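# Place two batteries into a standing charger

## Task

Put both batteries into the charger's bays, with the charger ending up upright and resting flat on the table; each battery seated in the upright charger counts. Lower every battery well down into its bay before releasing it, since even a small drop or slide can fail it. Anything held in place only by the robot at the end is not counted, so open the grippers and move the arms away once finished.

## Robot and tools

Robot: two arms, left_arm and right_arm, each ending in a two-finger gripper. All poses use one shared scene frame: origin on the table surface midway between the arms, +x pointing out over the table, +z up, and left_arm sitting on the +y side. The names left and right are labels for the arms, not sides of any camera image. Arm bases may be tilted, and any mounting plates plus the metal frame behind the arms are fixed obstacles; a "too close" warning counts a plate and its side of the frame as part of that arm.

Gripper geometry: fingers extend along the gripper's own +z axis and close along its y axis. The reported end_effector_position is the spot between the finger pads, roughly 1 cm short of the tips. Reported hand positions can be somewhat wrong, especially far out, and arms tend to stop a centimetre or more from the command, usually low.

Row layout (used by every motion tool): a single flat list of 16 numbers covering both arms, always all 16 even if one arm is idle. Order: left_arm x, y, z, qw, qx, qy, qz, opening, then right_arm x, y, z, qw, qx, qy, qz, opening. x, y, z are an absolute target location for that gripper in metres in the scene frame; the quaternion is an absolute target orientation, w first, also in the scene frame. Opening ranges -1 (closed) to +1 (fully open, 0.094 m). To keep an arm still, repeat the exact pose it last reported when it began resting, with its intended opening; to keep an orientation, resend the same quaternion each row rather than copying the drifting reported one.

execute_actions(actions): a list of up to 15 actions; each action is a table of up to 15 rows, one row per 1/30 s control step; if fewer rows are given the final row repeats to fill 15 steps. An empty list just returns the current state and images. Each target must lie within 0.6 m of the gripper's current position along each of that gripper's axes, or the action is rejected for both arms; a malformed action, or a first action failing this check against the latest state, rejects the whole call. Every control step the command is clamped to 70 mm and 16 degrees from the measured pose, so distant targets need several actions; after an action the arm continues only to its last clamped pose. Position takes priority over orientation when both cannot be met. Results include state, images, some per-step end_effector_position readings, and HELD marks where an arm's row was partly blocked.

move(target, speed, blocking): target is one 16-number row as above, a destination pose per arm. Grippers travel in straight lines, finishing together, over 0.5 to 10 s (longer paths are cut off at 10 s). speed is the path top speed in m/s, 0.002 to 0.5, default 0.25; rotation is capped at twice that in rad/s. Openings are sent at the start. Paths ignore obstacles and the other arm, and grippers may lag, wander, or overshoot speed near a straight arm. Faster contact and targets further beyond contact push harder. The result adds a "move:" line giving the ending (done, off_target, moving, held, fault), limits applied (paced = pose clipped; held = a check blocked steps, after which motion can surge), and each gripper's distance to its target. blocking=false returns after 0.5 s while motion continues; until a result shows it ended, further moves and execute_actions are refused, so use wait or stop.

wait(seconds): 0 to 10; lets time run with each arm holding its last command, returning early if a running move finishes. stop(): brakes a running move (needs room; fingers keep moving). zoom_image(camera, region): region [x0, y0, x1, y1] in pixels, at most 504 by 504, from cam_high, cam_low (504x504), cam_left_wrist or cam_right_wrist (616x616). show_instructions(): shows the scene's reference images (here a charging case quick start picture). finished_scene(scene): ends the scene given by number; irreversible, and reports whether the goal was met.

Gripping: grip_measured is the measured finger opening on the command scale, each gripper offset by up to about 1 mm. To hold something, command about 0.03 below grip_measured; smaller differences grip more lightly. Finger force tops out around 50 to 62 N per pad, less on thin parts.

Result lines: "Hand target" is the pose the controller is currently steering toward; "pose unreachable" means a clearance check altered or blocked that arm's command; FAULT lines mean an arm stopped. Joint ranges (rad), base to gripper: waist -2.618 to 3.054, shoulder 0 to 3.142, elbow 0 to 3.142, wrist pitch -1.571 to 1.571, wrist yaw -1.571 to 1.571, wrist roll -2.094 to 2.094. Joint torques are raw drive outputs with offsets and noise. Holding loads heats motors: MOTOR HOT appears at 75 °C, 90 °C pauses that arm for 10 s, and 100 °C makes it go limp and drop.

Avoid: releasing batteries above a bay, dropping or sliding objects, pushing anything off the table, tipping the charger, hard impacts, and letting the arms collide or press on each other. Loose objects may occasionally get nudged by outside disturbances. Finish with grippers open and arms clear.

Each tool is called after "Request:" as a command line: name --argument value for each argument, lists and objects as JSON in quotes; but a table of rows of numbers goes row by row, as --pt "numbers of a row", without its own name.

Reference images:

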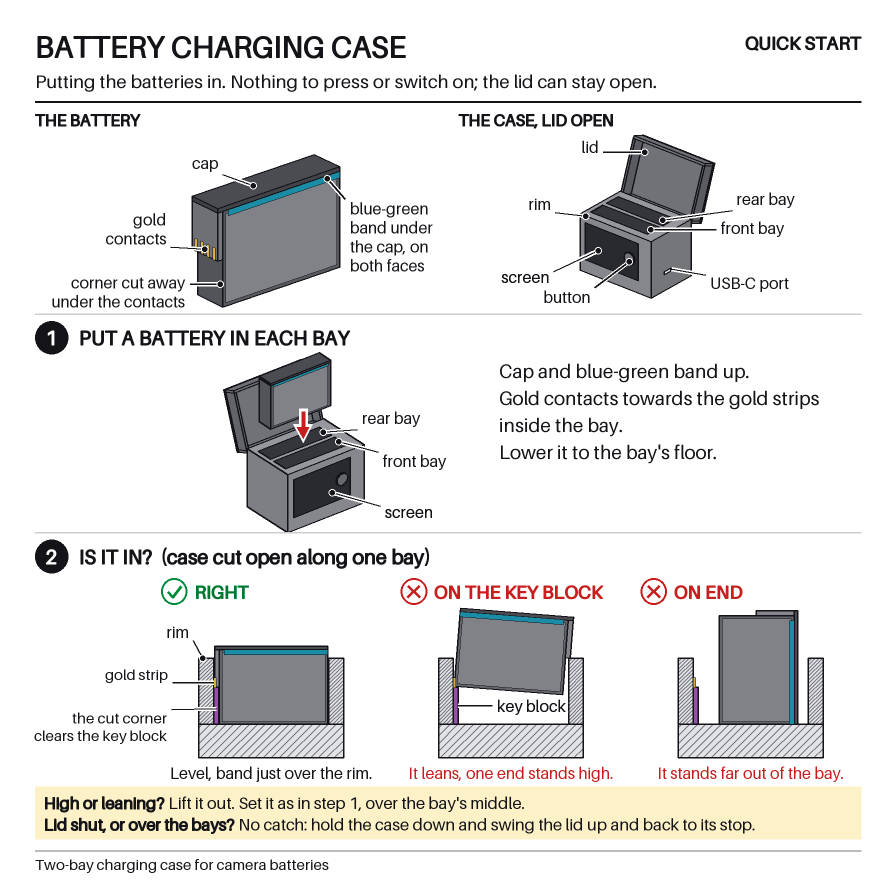

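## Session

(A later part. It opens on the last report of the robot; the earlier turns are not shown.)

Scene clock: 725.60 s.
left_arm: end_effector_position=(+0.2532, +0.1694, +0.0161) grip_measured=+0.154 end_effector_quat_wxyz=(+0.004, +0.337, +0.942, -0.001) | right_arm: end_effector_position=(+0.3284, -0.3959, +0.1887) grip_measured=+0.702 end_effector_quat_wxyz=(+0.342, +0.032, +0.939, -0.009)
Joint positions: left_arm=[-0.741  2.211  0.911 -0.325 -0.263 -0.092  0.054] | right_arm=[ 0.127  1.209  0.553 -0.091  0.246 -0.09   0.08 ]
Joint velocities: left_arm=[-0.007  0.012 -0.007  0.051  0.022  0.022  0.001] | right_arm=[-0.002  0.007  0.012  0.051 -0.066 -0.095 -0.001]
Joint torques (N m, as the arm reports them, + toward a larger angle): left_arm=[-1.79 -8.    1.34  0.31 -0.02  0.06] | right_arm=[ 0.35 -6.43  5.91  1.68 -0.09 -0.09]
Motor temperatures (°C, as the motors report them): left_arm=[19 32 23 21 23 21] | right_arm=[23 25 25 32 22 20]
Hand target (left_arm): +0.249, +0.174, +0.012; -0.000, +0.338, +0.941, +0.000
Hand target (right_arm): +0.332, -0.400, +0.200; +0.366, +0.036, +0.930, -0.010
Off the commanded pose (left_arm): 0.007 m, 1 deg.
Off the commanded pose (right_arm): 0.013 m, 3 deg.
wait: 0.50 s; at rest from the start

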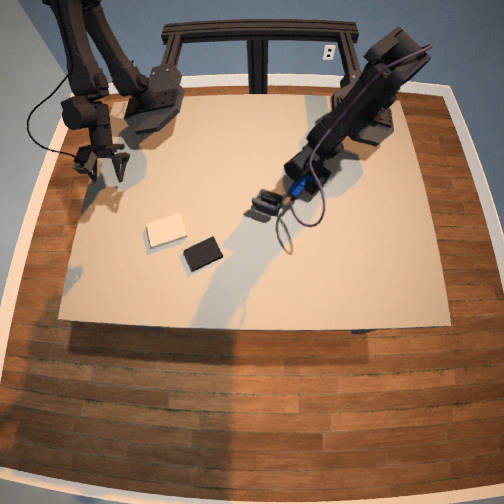

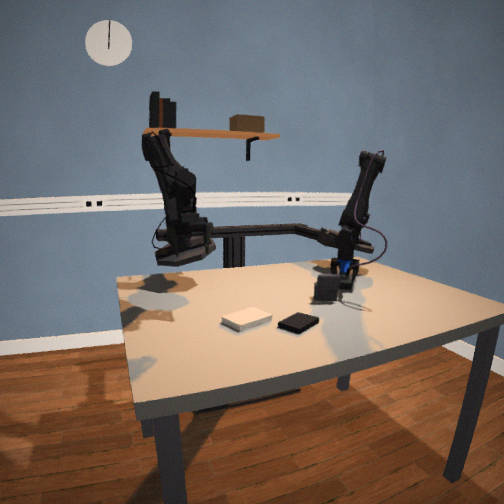

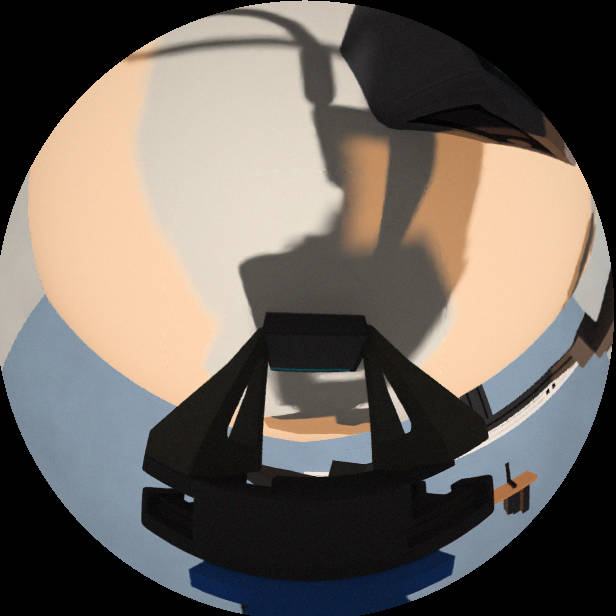

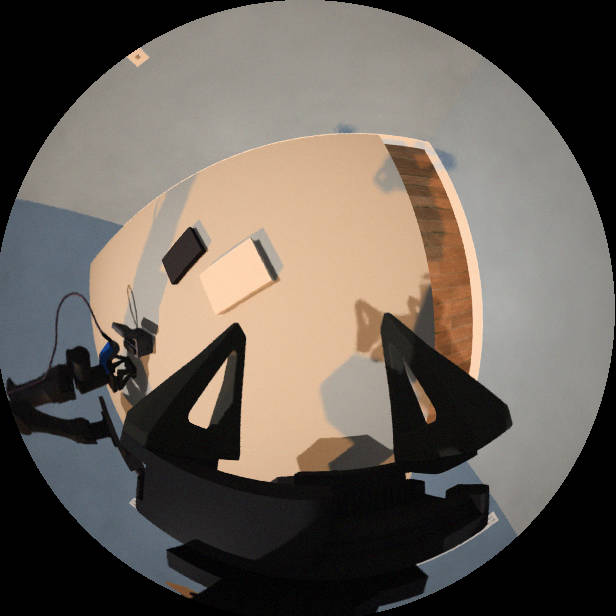

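Request:
move --target '[0.245,0.174,0.17,0,0.338,0.941,0,0.12, 0.3322,-0.40,0.20,0.367,0.036,0.930,-0.010,0.7]' --speed 0.12

Request:
move --target '[0.25,-0.08,0.15,0,0.924,0.383,0,0.12, 0.3322,-0.45,0.20,0.367,0.036,0.930,-0.010,0.7]' --speed 0.15

Scene clock: 730.70 s.
left_arm: end_effector_position=(+0.2411, +0.1827, +0.1577) grip_measured=+0.154 end_effector_quat_wxyz=(-0.017, +0.338, +0.941, +0.012) | right_arm: end_effector_position=(+0.3284, -0.3959, +0.1887) grip_measured=+0.702 end_effector_quat_wxyz=(+0.342, +0.032, +0.939, -0.009)
Joint positions: left_arm=[-0.865  1.841  1.076 -0.944 -0.255 -0.229  0.054] | right_arm=[ 0.127  1.209  0.553 -0.091  0.246 -0.09   0.08 ]
Joint velocities: left_arm=[-0.002 -0.007  0.007  0.007  0.037  0.007 -0.   ] | right_arm=[-0.012 -0.007 -0.012 -0.095 -0.007 -0.051 -0.001]
Joint torques (N m, as the arm reports them, + toward a larger angle): left_arm=[-3.11 -8.63  5.89 -0.02 -0.01 -0.05] | right_arm=[ 0.42 -6.43  5.97  1.69 -0.07 -0.11]
Motor temperatures (°C, as the motors report them): left_arm=[19 32 23 21 23 21] | right_arm=[23 24 25 32 22 20]
Hand target (left_arm): +0.245, +0.174, +0.171; -0.000, +0.338, +0.941, -0.001
Hand target (right_arm): +0.332, -0.400, +0.200; +0.366, +0.036, +0.930, -0.010
Off the commanded pose (left_arm): 0.016 m, 2 deg.
Off the commanded pose (right_arm): 0.013 m, 3 deg.
move: off_target (left_arm, right_arm)

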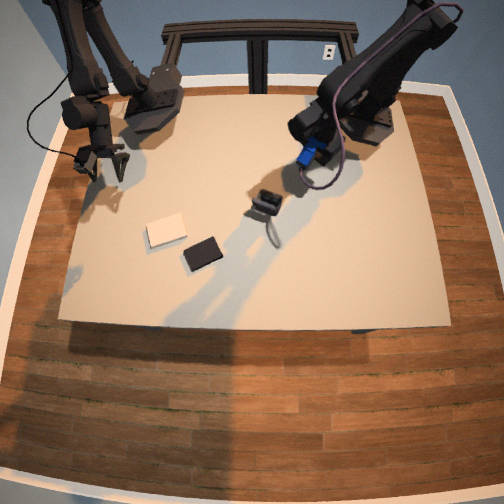

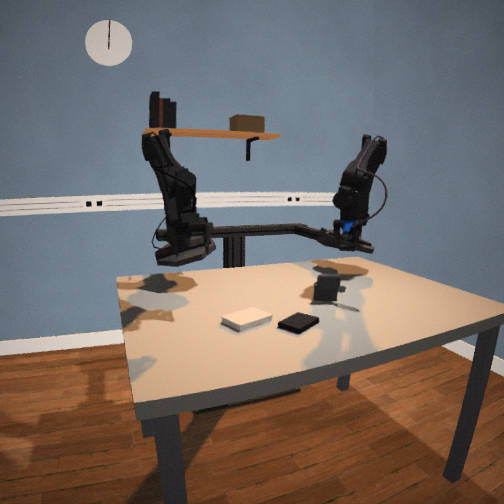

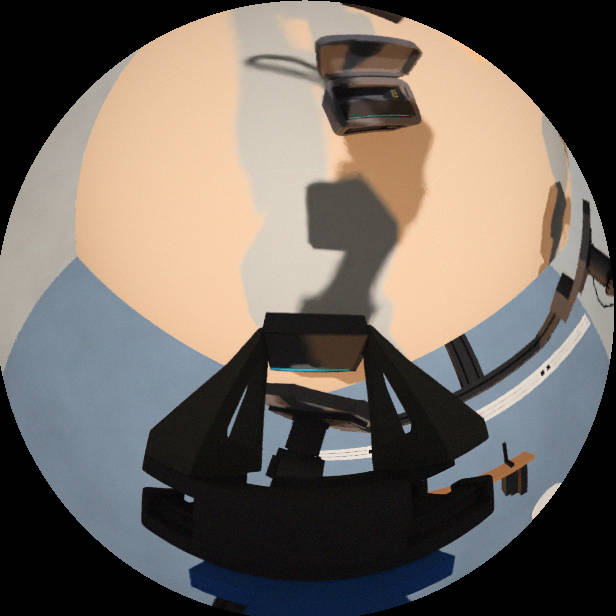

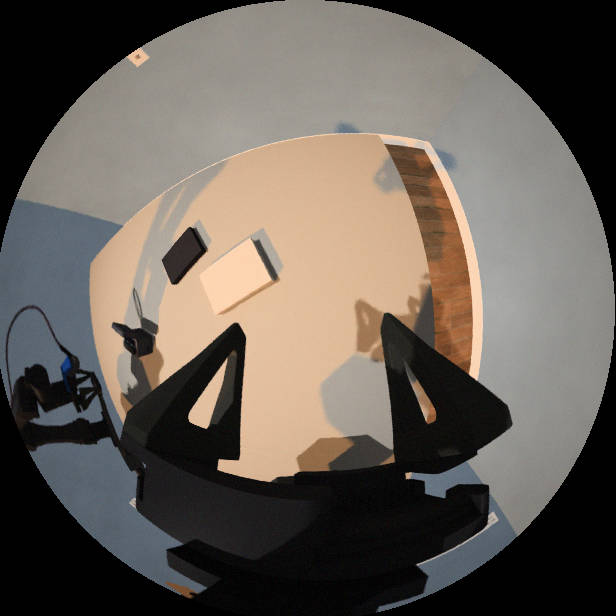

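Scene clock: 736.93 s.
left_arm: end_effector_position=(+0.2523, -0.0714, +0.1346) grip_measured=+0.154 end_effector_quat_wxyz=(-0.011, +0.920, +0.392, +0.004) | right_arm: end_effector_position=(+0.3217, -0.4413, +0.1782) grip_measured=+0.702 end_effector_quat_wxyz=(+0.336, +0.036, +0.941, -0.002)
Joint positions: left_arm=[-1.138  2.889  2.58  -1.445 -0.224  1.143  0.054] | right_arm=[-0.106  1.197  0.553 -0.092  0.065 -0.234  0.08 ]
Joint velocities: left_arm=[-0.002  0.007  0.017 -0.022  0.007 -0.007 -0.001] | right_arm=[ 0.012 -0.017 -0.007 -0.022 -0.022 -0.037  0.   ]
Joint torques (N m, as the arm reports them, + toward a larger angle): left_arm=[ -4.69 -14.38   6.59  -0.01   0.06   0.06] | right_arm=[ 0.43 -6.51  9.63  1.35 -0.2  -0.1 ]
Motor temperatures (°C, as the motors report them): left_arm=[19 33 24 21 23 21] | right_arm=[23 24 25 32 22 20]
Hand target (left_arm): +0.246, -0.079, +0.147; +0.001, +0.924, +0.383, -0.001
Hand target (right_arm): +0.332, -0.449, +0.200; +0.367, +0.037, +0.929, -0.008
Off the commanded pose (left_arm): 0.018 m, 2 deg.
Off the commanded pose (right_arm): 0.026 m, 4 deg.
move: off_target (left_arm, right_arm)

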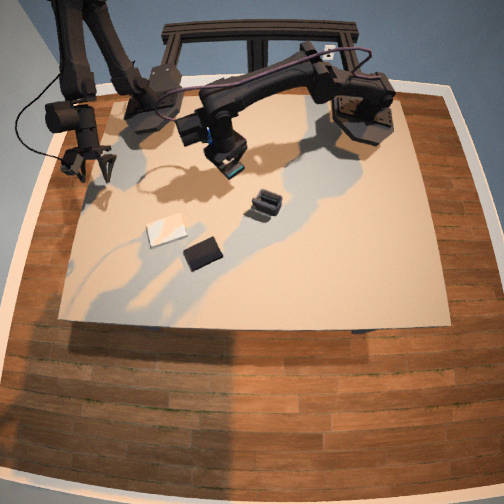

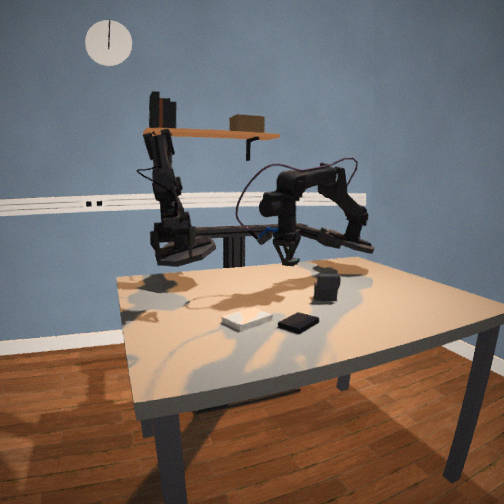

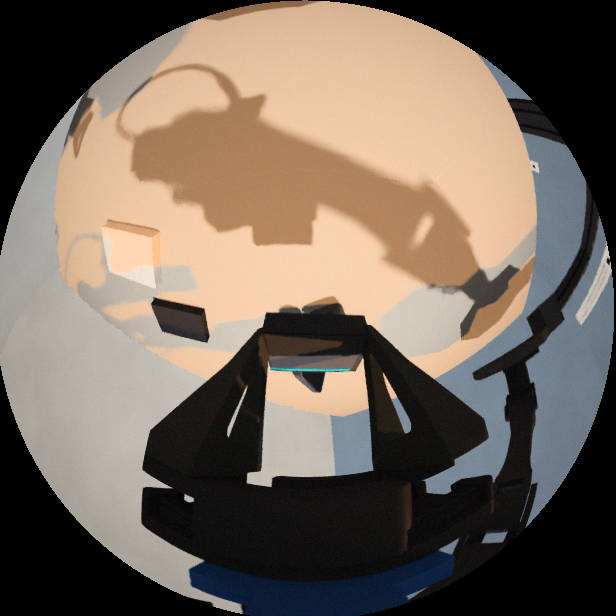

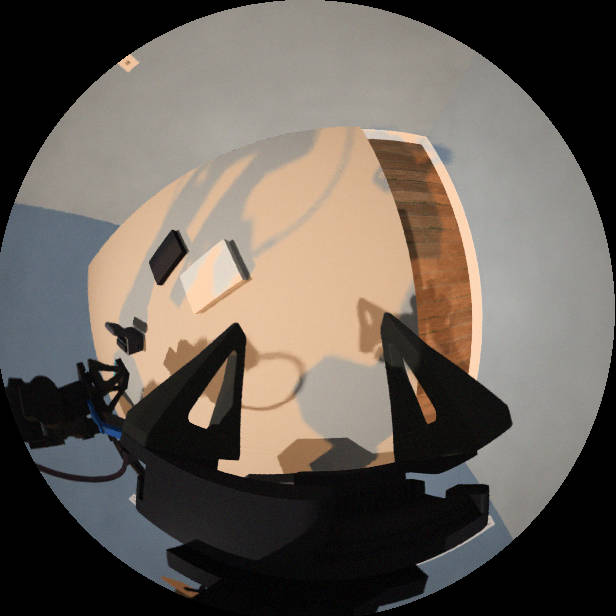

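Request:
move --target '[0.255,-0.065,0.035,0,0.924,0.383,0,0.12, 0.3217,-0.4413,0.18,0.336,0.036,0.941,-0.002,0.7]' --speed 0.06

Scene clock: 741.33 s.
left_arm: end_effector_position=(+0.2545, -0.0647, +0.0353) grip_measured=+0.154 end_effector_quat_wxyz=(-0.003, +0.923, +0.385, -0.000) | right_arm: end_effector_position=(+0.3196, -0.4405, +0.1764) grip_measured=+0.702 end_effector_quat_wxyz=(+0.331, +0.035, +0.943, -0.001)
Joint positions: left_arm=[-1.083  2.889  2.198 -1.034 -0.225  1.219  0.054] | right_arm=[-0.106  1.197  0.553 -0.103  0.065 -0.234  0.08 ]
Joint velocities: left_arm=[ 0.007 -0.012  0.002  0.007  0.007 -0.051 -0.   ] | right_arm=[-0.002  0.002 -0.002  0.022  0.037 -0.051 -0.002]
Joint torques (N m, as the arm reports them, + toward a larger angle): left_arm=[ -2.94 -14.5    3.56   0.22  -0.02   0.11] | right_arm=[ 1.1  -4.42  7.32  1.31 -0.03  0.  ]
Motor temperatures (°C, as the motors report them): left_arm=[19 34 24 21 23 21] | right_arm=[23 24 25 32 22 20]
Hand target (left_arm): +0.255, -0.065, +0.035; +0.000, +0.924, +0.383, +0.000
Hand target (right_arm): +0.322, -0.441, +0.180; +0.336, +0.036, +0.941, -0.002
Off the commanded pose (left_arm): 0.001 m, 0 deg.
Off the commanded pose (right_arm): 0.004 m, 1 deg.
move: done

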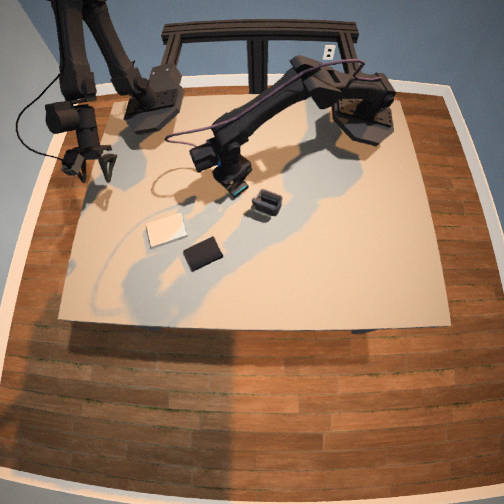

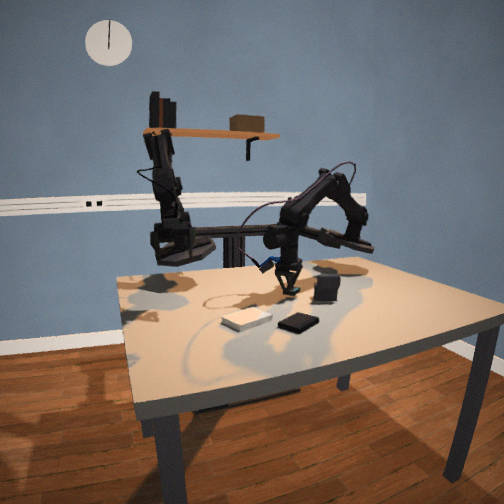

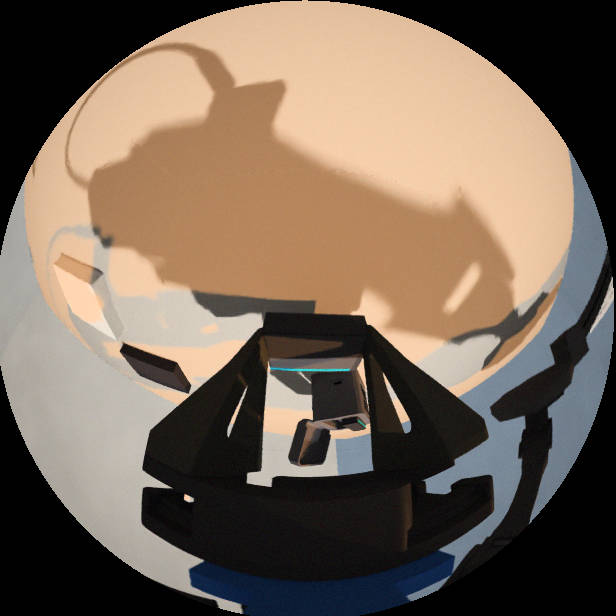

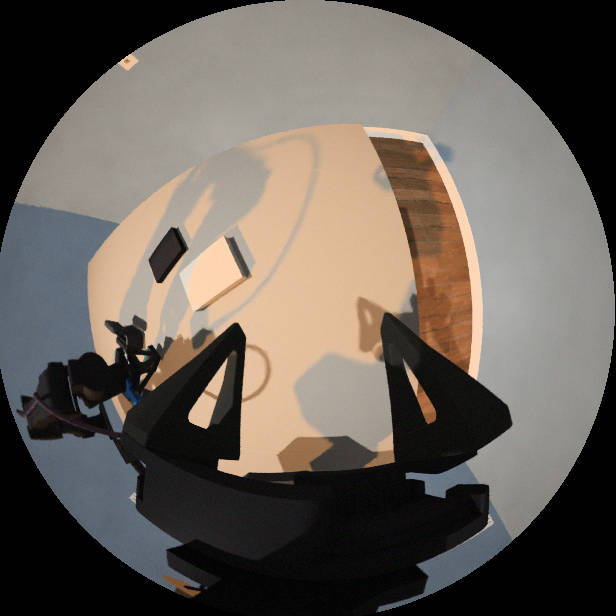

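Request:
move --target '[0.215,-0.08,0.035,0,0.924,0.383,0,0.12, 0.3217,-0.4413,0.18,0.336,0.036,0.941,-0.002,0.7]' --speed 0.06

Request:
move --target '[0.215,-0.08,0.0155,0,0.924,0.383,0,0.12, 0.3217,-0.4413,0.18,0.336,0.036,0.941,-0.002,0.7]' --speed 0.02

Scene clock: 749.30 s.
left_arm: end_effector_position=(+0.2213, -0.0755, +0.0327) grip_measured=+0.154 end_effector_quat_wxyz=(-0.005, +0.923, +0.384, +0.004) | right_arm: end_effector_position=(+0.3196, -0.4405, +0.1764) grip_measured=+0.702 end_effector_quat_wxyz=(+0.331, +0.035, +0.943, -0.001)
Joint positions: left_arm=[-1.154  2.903  2.182 -1.025 -0.221  1.147  0.054] | right_arm=[-0.106  1.197  0.553 -0.103  0.065 -0.234  0.08 ]
Joint velocities: left_arm=[-0.012  0.002  0.002 -0.11  -0.007 -0.007 -0.001] | right_arm=[ 0.002 -0.002  0.002  0.007 -0.037 -0.037 -0.001]
Joint torques (N m, as the arm reports them, + toward a larger angle): left_arm=[ -3.87 -14.46   3.63   0.23   0.06  -0.05] | right_arm=[ 1.01 -4.26  7.35  1.31 -0.06  0.  ]
Motor temperatures (°C, as the motors report them): left_arm=[19 35 24 21 23 21] | right_arm=[23 24 25 32 22 20]
Hand target (left_arm): +0.215, -0.080, +0.035; -0.000, +0.924, +0.383, -0.000
Hand target (right_arm): +0.322, -0.441, +0.180; +0.336, +0.036, +0.941, -0.002
Off the commanded pose (left_arm): 0.008 m, 1 deg.
Off the commanded pose (right_arm): 0.004 m, 1 deg.
move: done

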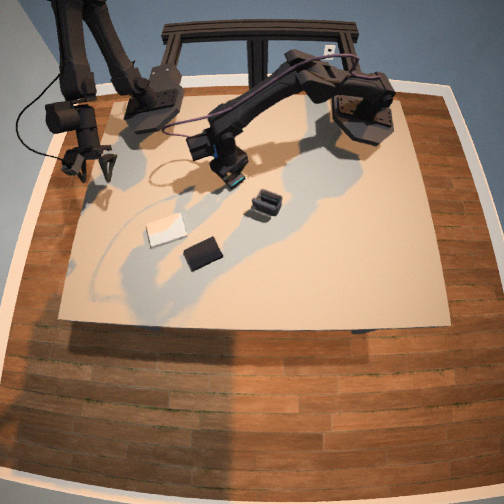

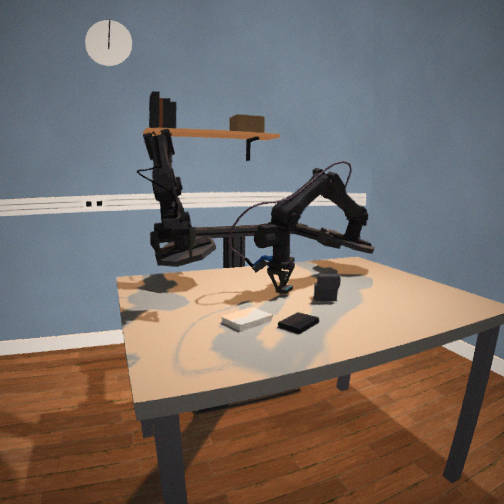

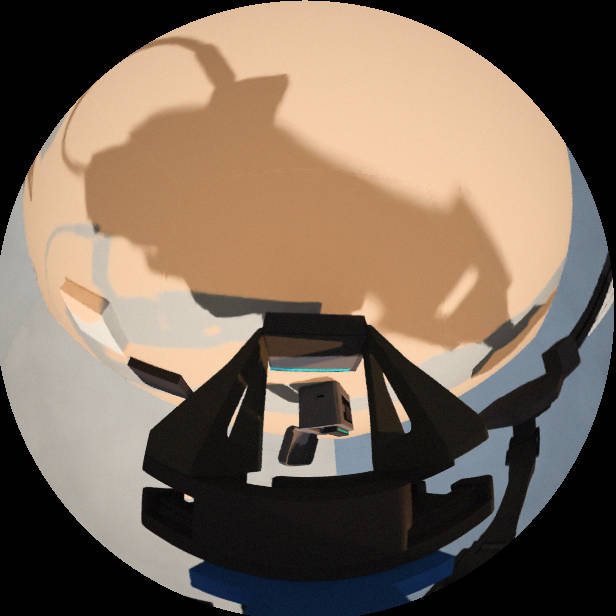

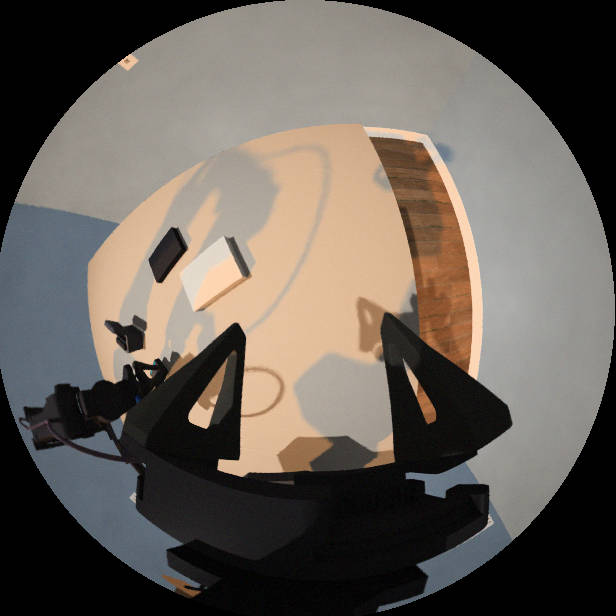

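Scene clock: 750.47 s.
left_arm: end_effector_position=(+0.2194, -0.0791, +0.0186) grip_measured=+0.154 end_effector_quat_wxyz=(-0.001, +0.923, +0.385, +0.003) | right_arm: end_effector_position=(+0.3195, -0.4404, +0.1764) grip_measured=+0.702 end_effector_quat_wxyz=(+0.331, +0.035, +0.943, -0.001)
Joint positions: left_arm=[-1.154  2.932  2.182 -0.987 -0.221  1.147  0.054] | right_arm=[-0.106  1.197  0.553 -0.104  0.065 -0.234  0.08 ]
Joint velocities: left_arm=[ 0.002  0.002 -0.002  0.051  0.081  0.066  0.   ] | right_arm=[-0.007  0.002 -0.022  0.022  0.051  0.037  0.   ]
Joint torques (N m, as the arm reports them, + toward a larger angle): left_arm=[ -3.25 -14.03   3.26   0.27   0.02   0.04] | right_arm=[ 1.1  -4.3   7.36  1.33 -0.06  0.02]
Motor temperatures (°C, as the motors report them): left_arm=[19 36 24 21 23 21] | right_arm=[23 24 25 32 22 20]
Hand target (left_arm): +0.215, -0.080, +0.015; -0.000, +0.924, +0.383, -0.000
Hand target (right_arm): +0.322, -0.441, +0.180; +0.336, +0.036, +0.941, -0.002
Off the commanded pose (left_arm): 0.005 m, 1 deg.
Off the commanded pose (right_arm): 0.004 m, 1 deg.
move: done

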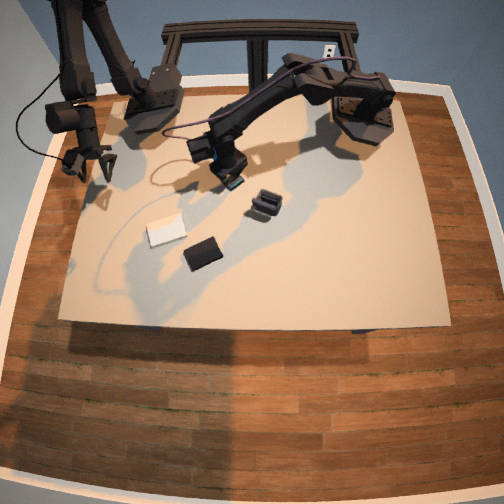

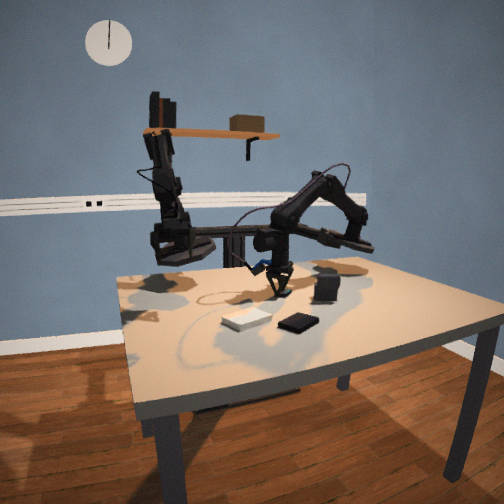

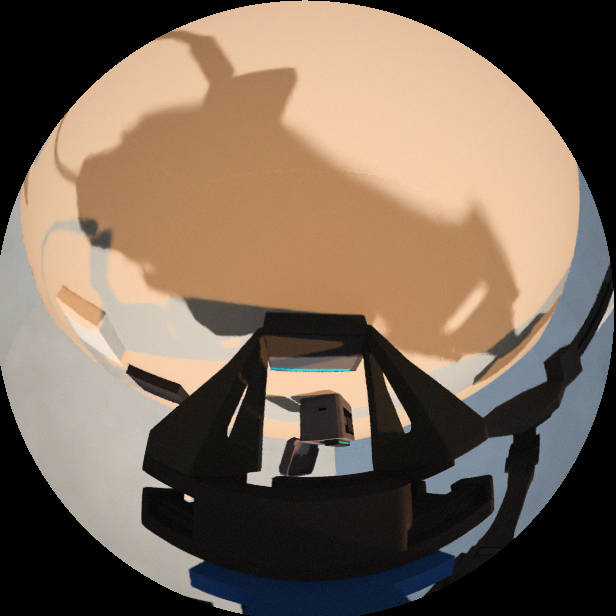

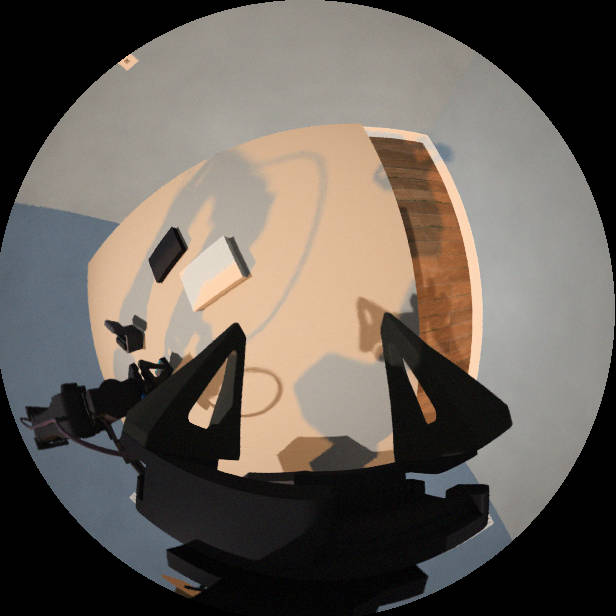

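Request:
move --target '[0.217,-0.08,0.0115,0,0.924,0.383,0,0.12, 0.3217,-0.4413,0.18,0.336,0.036,0.941,-0.002,0.7]' --speed 0.01

Request:
zoom_image --camera "cam_low" --region '[230, 240, 350, 320]'

Scene clock: 753.73 s.
left_arm: end_effector_position=(+0.2193, -0.0790, +0.0183) grip_measured=+0.154 end_effector_quat_wxyz=(-0.001, +0.923, +0.385, +0.003) | right_arm: end_effector_position=(+0.3195, -0.4404, +0.1763) grip_measured=+0.702 end_effector_quat_wxyz=(+0.331, +0.035, +0.943, -0.001)
Joint positions: left_arm=[-1.154  2.933  2.182 -0.986 -0.221  1.147  0.054] | right_arm=[-0.106  1.197  0.553 -0.104  0.065 -0.234  0.08 ]
Joint velocities: left_arm=[-0.002  0.012  0.007  0.007 -0.022  0.037  0.   ] | right_arm=[ 0.002  0.017 -0.007 -0.007  0.007 -0.066 -0.   ]
Joint torques (N m, as the arm reports them, + toward a larger angle): left_arm=[ -2.92 -13.18   3.63   0.33   0.06   0.08] | right_arm=[ 1.18 -4.27  7.36  1.33 -0.03  0.01]
Motor temperatures (°C, as the motors report them): left_arm=[19 36 23 21 23 21] | right_arm=[23 23 25 31 22 20]
Hand target (left_arm): +0.217, -0.080, +0.012; -0.000, +0.924, +0.383, -0.000
Hand target (right_arm): +0.322, -0.441, +0.180; +0.336, +0.036, +0.941, -0.002
Off the commanded pose (left_arm): 0.007 m, 1 deg.
Off the commanded pose (right_arm): 0.004 m, 1 deg.
move: done

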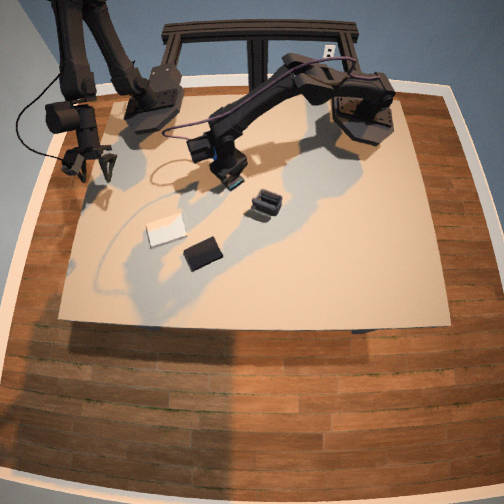

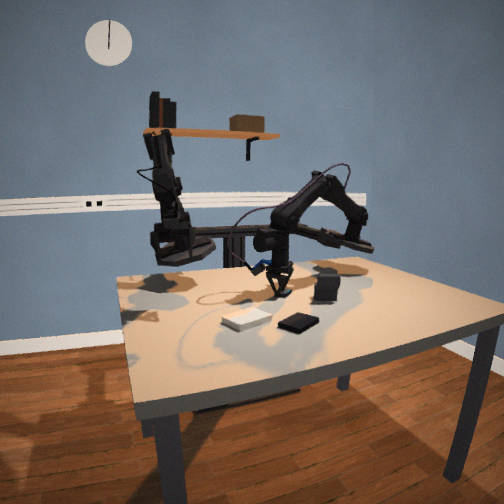

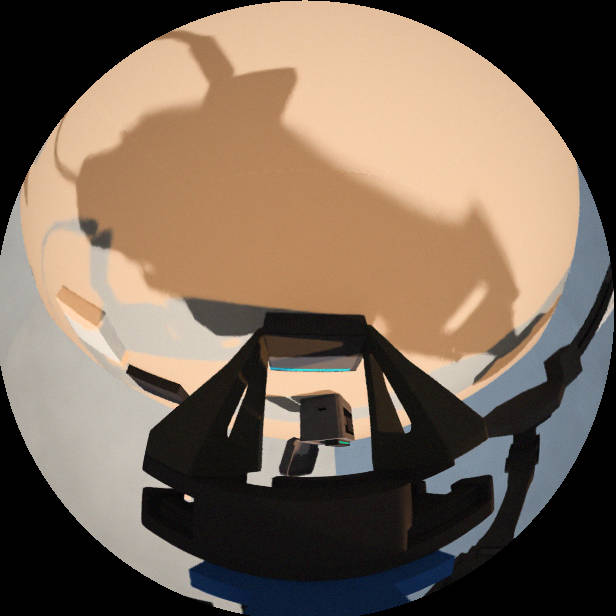

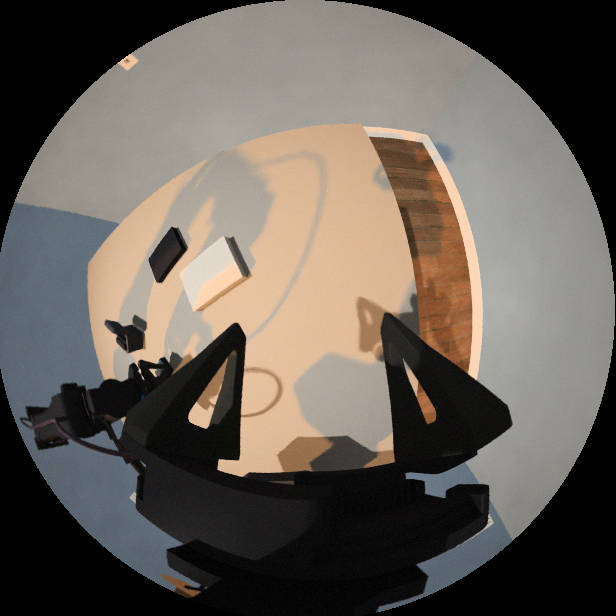

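Region (230, 240, 350, 320) of cam_low's 504x504 image, scaled by 4.200, with more detail than that image has.

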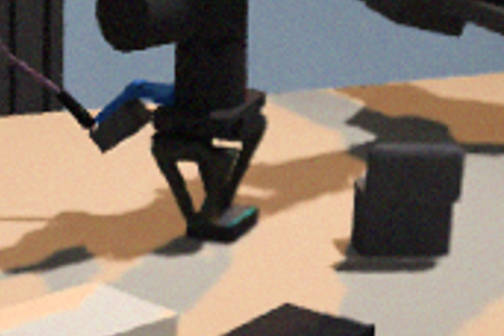

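Request:
move --target '[0.217,-0.08,0.006,0,0.924,0.383,0,0.12, 0.3217,-0.4413,0.18,0.336,0.036,0.941,-0.002,0.7]' --speed 0.01

Scene clock: 757.33 s.
left_arm: end_effector_position=(+0.2193, -0.0790, +0.0179) grip_measured=+0.154 end_effector_quat_wxyz=(-0.001, +0.923, +0.385, +0.004) | right_arm: end_effector_position=(+0.3194, -0.4404, +0.1763) grip_measured=+0.702 end_effector_quat_wxyz=(+0.331, +0.035, +0.943, -0.000)
Joint positions: left_arm=[-1.154  2.934  2.182 -0.986 -0.222  1.147  0.054] | right_arm=[-0.106  1.197  0.553 -0.104  0.065 -0.234  0.08 ]
Joint velocities: left_arm=[-0.012  0.027 -0.002 -0.051 -0.022  0.007  0.001] | right_arm=[-0.002  0.002  0.007  0.037 -0.007 -0.051  0.001]
Joint torques (N m, as the arm reports them, + toward a larger angle): left_arm=[ -2.77 -12.43   3.63   0.42   0.02   0.12] | right_arm=[ 1.04 -4.26  7.35  1.32 -0.05  0.03]
Motor temperatures (°C, as the motors report them): left_arm=[19 36 23 21 23 21] | right_arm=[23 23 25 31 22 20]
Hand target (left_arm): +0.217, -0.080, +0.006; -0.000, +0.924, +0.383, +0.000
Hand target (right_arm): +0.322, -0.441, +0.180; +0.336, +0.036, +0.941, -0.002
Off the commanded pose (left_arm): 0.012 m, 1 deg.
Off the commanded pose (right_arm): 0.004 m, 1 deg.
move: off_target (left_arm)

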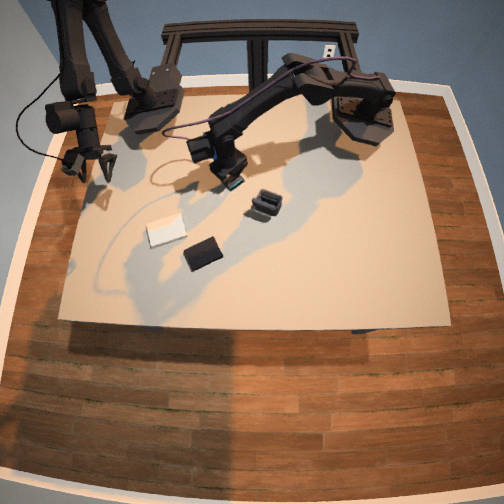

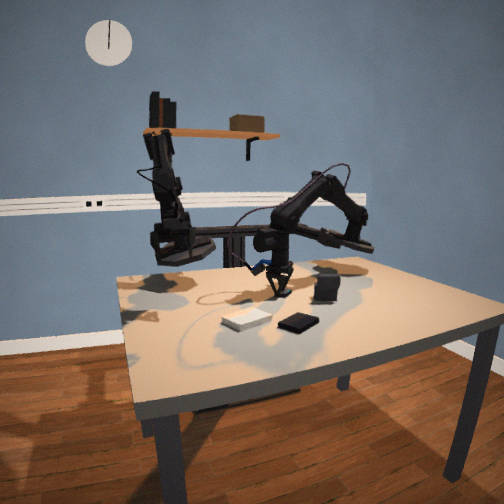

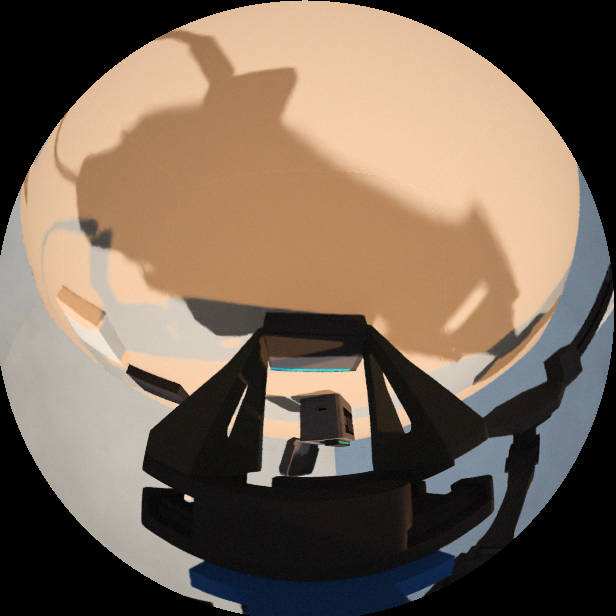

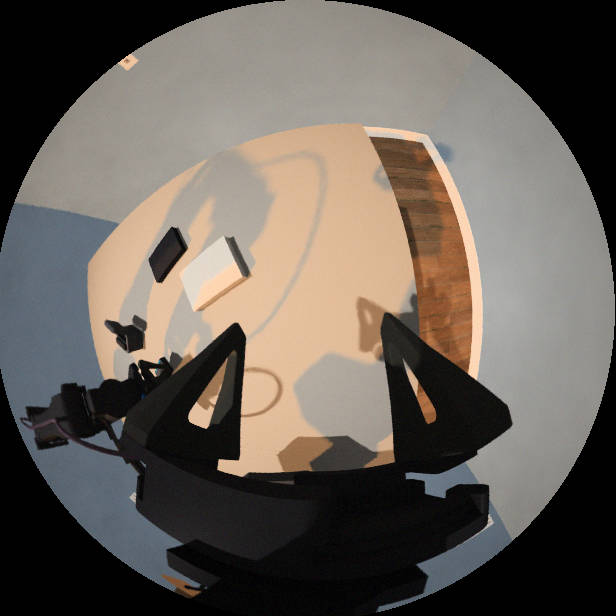

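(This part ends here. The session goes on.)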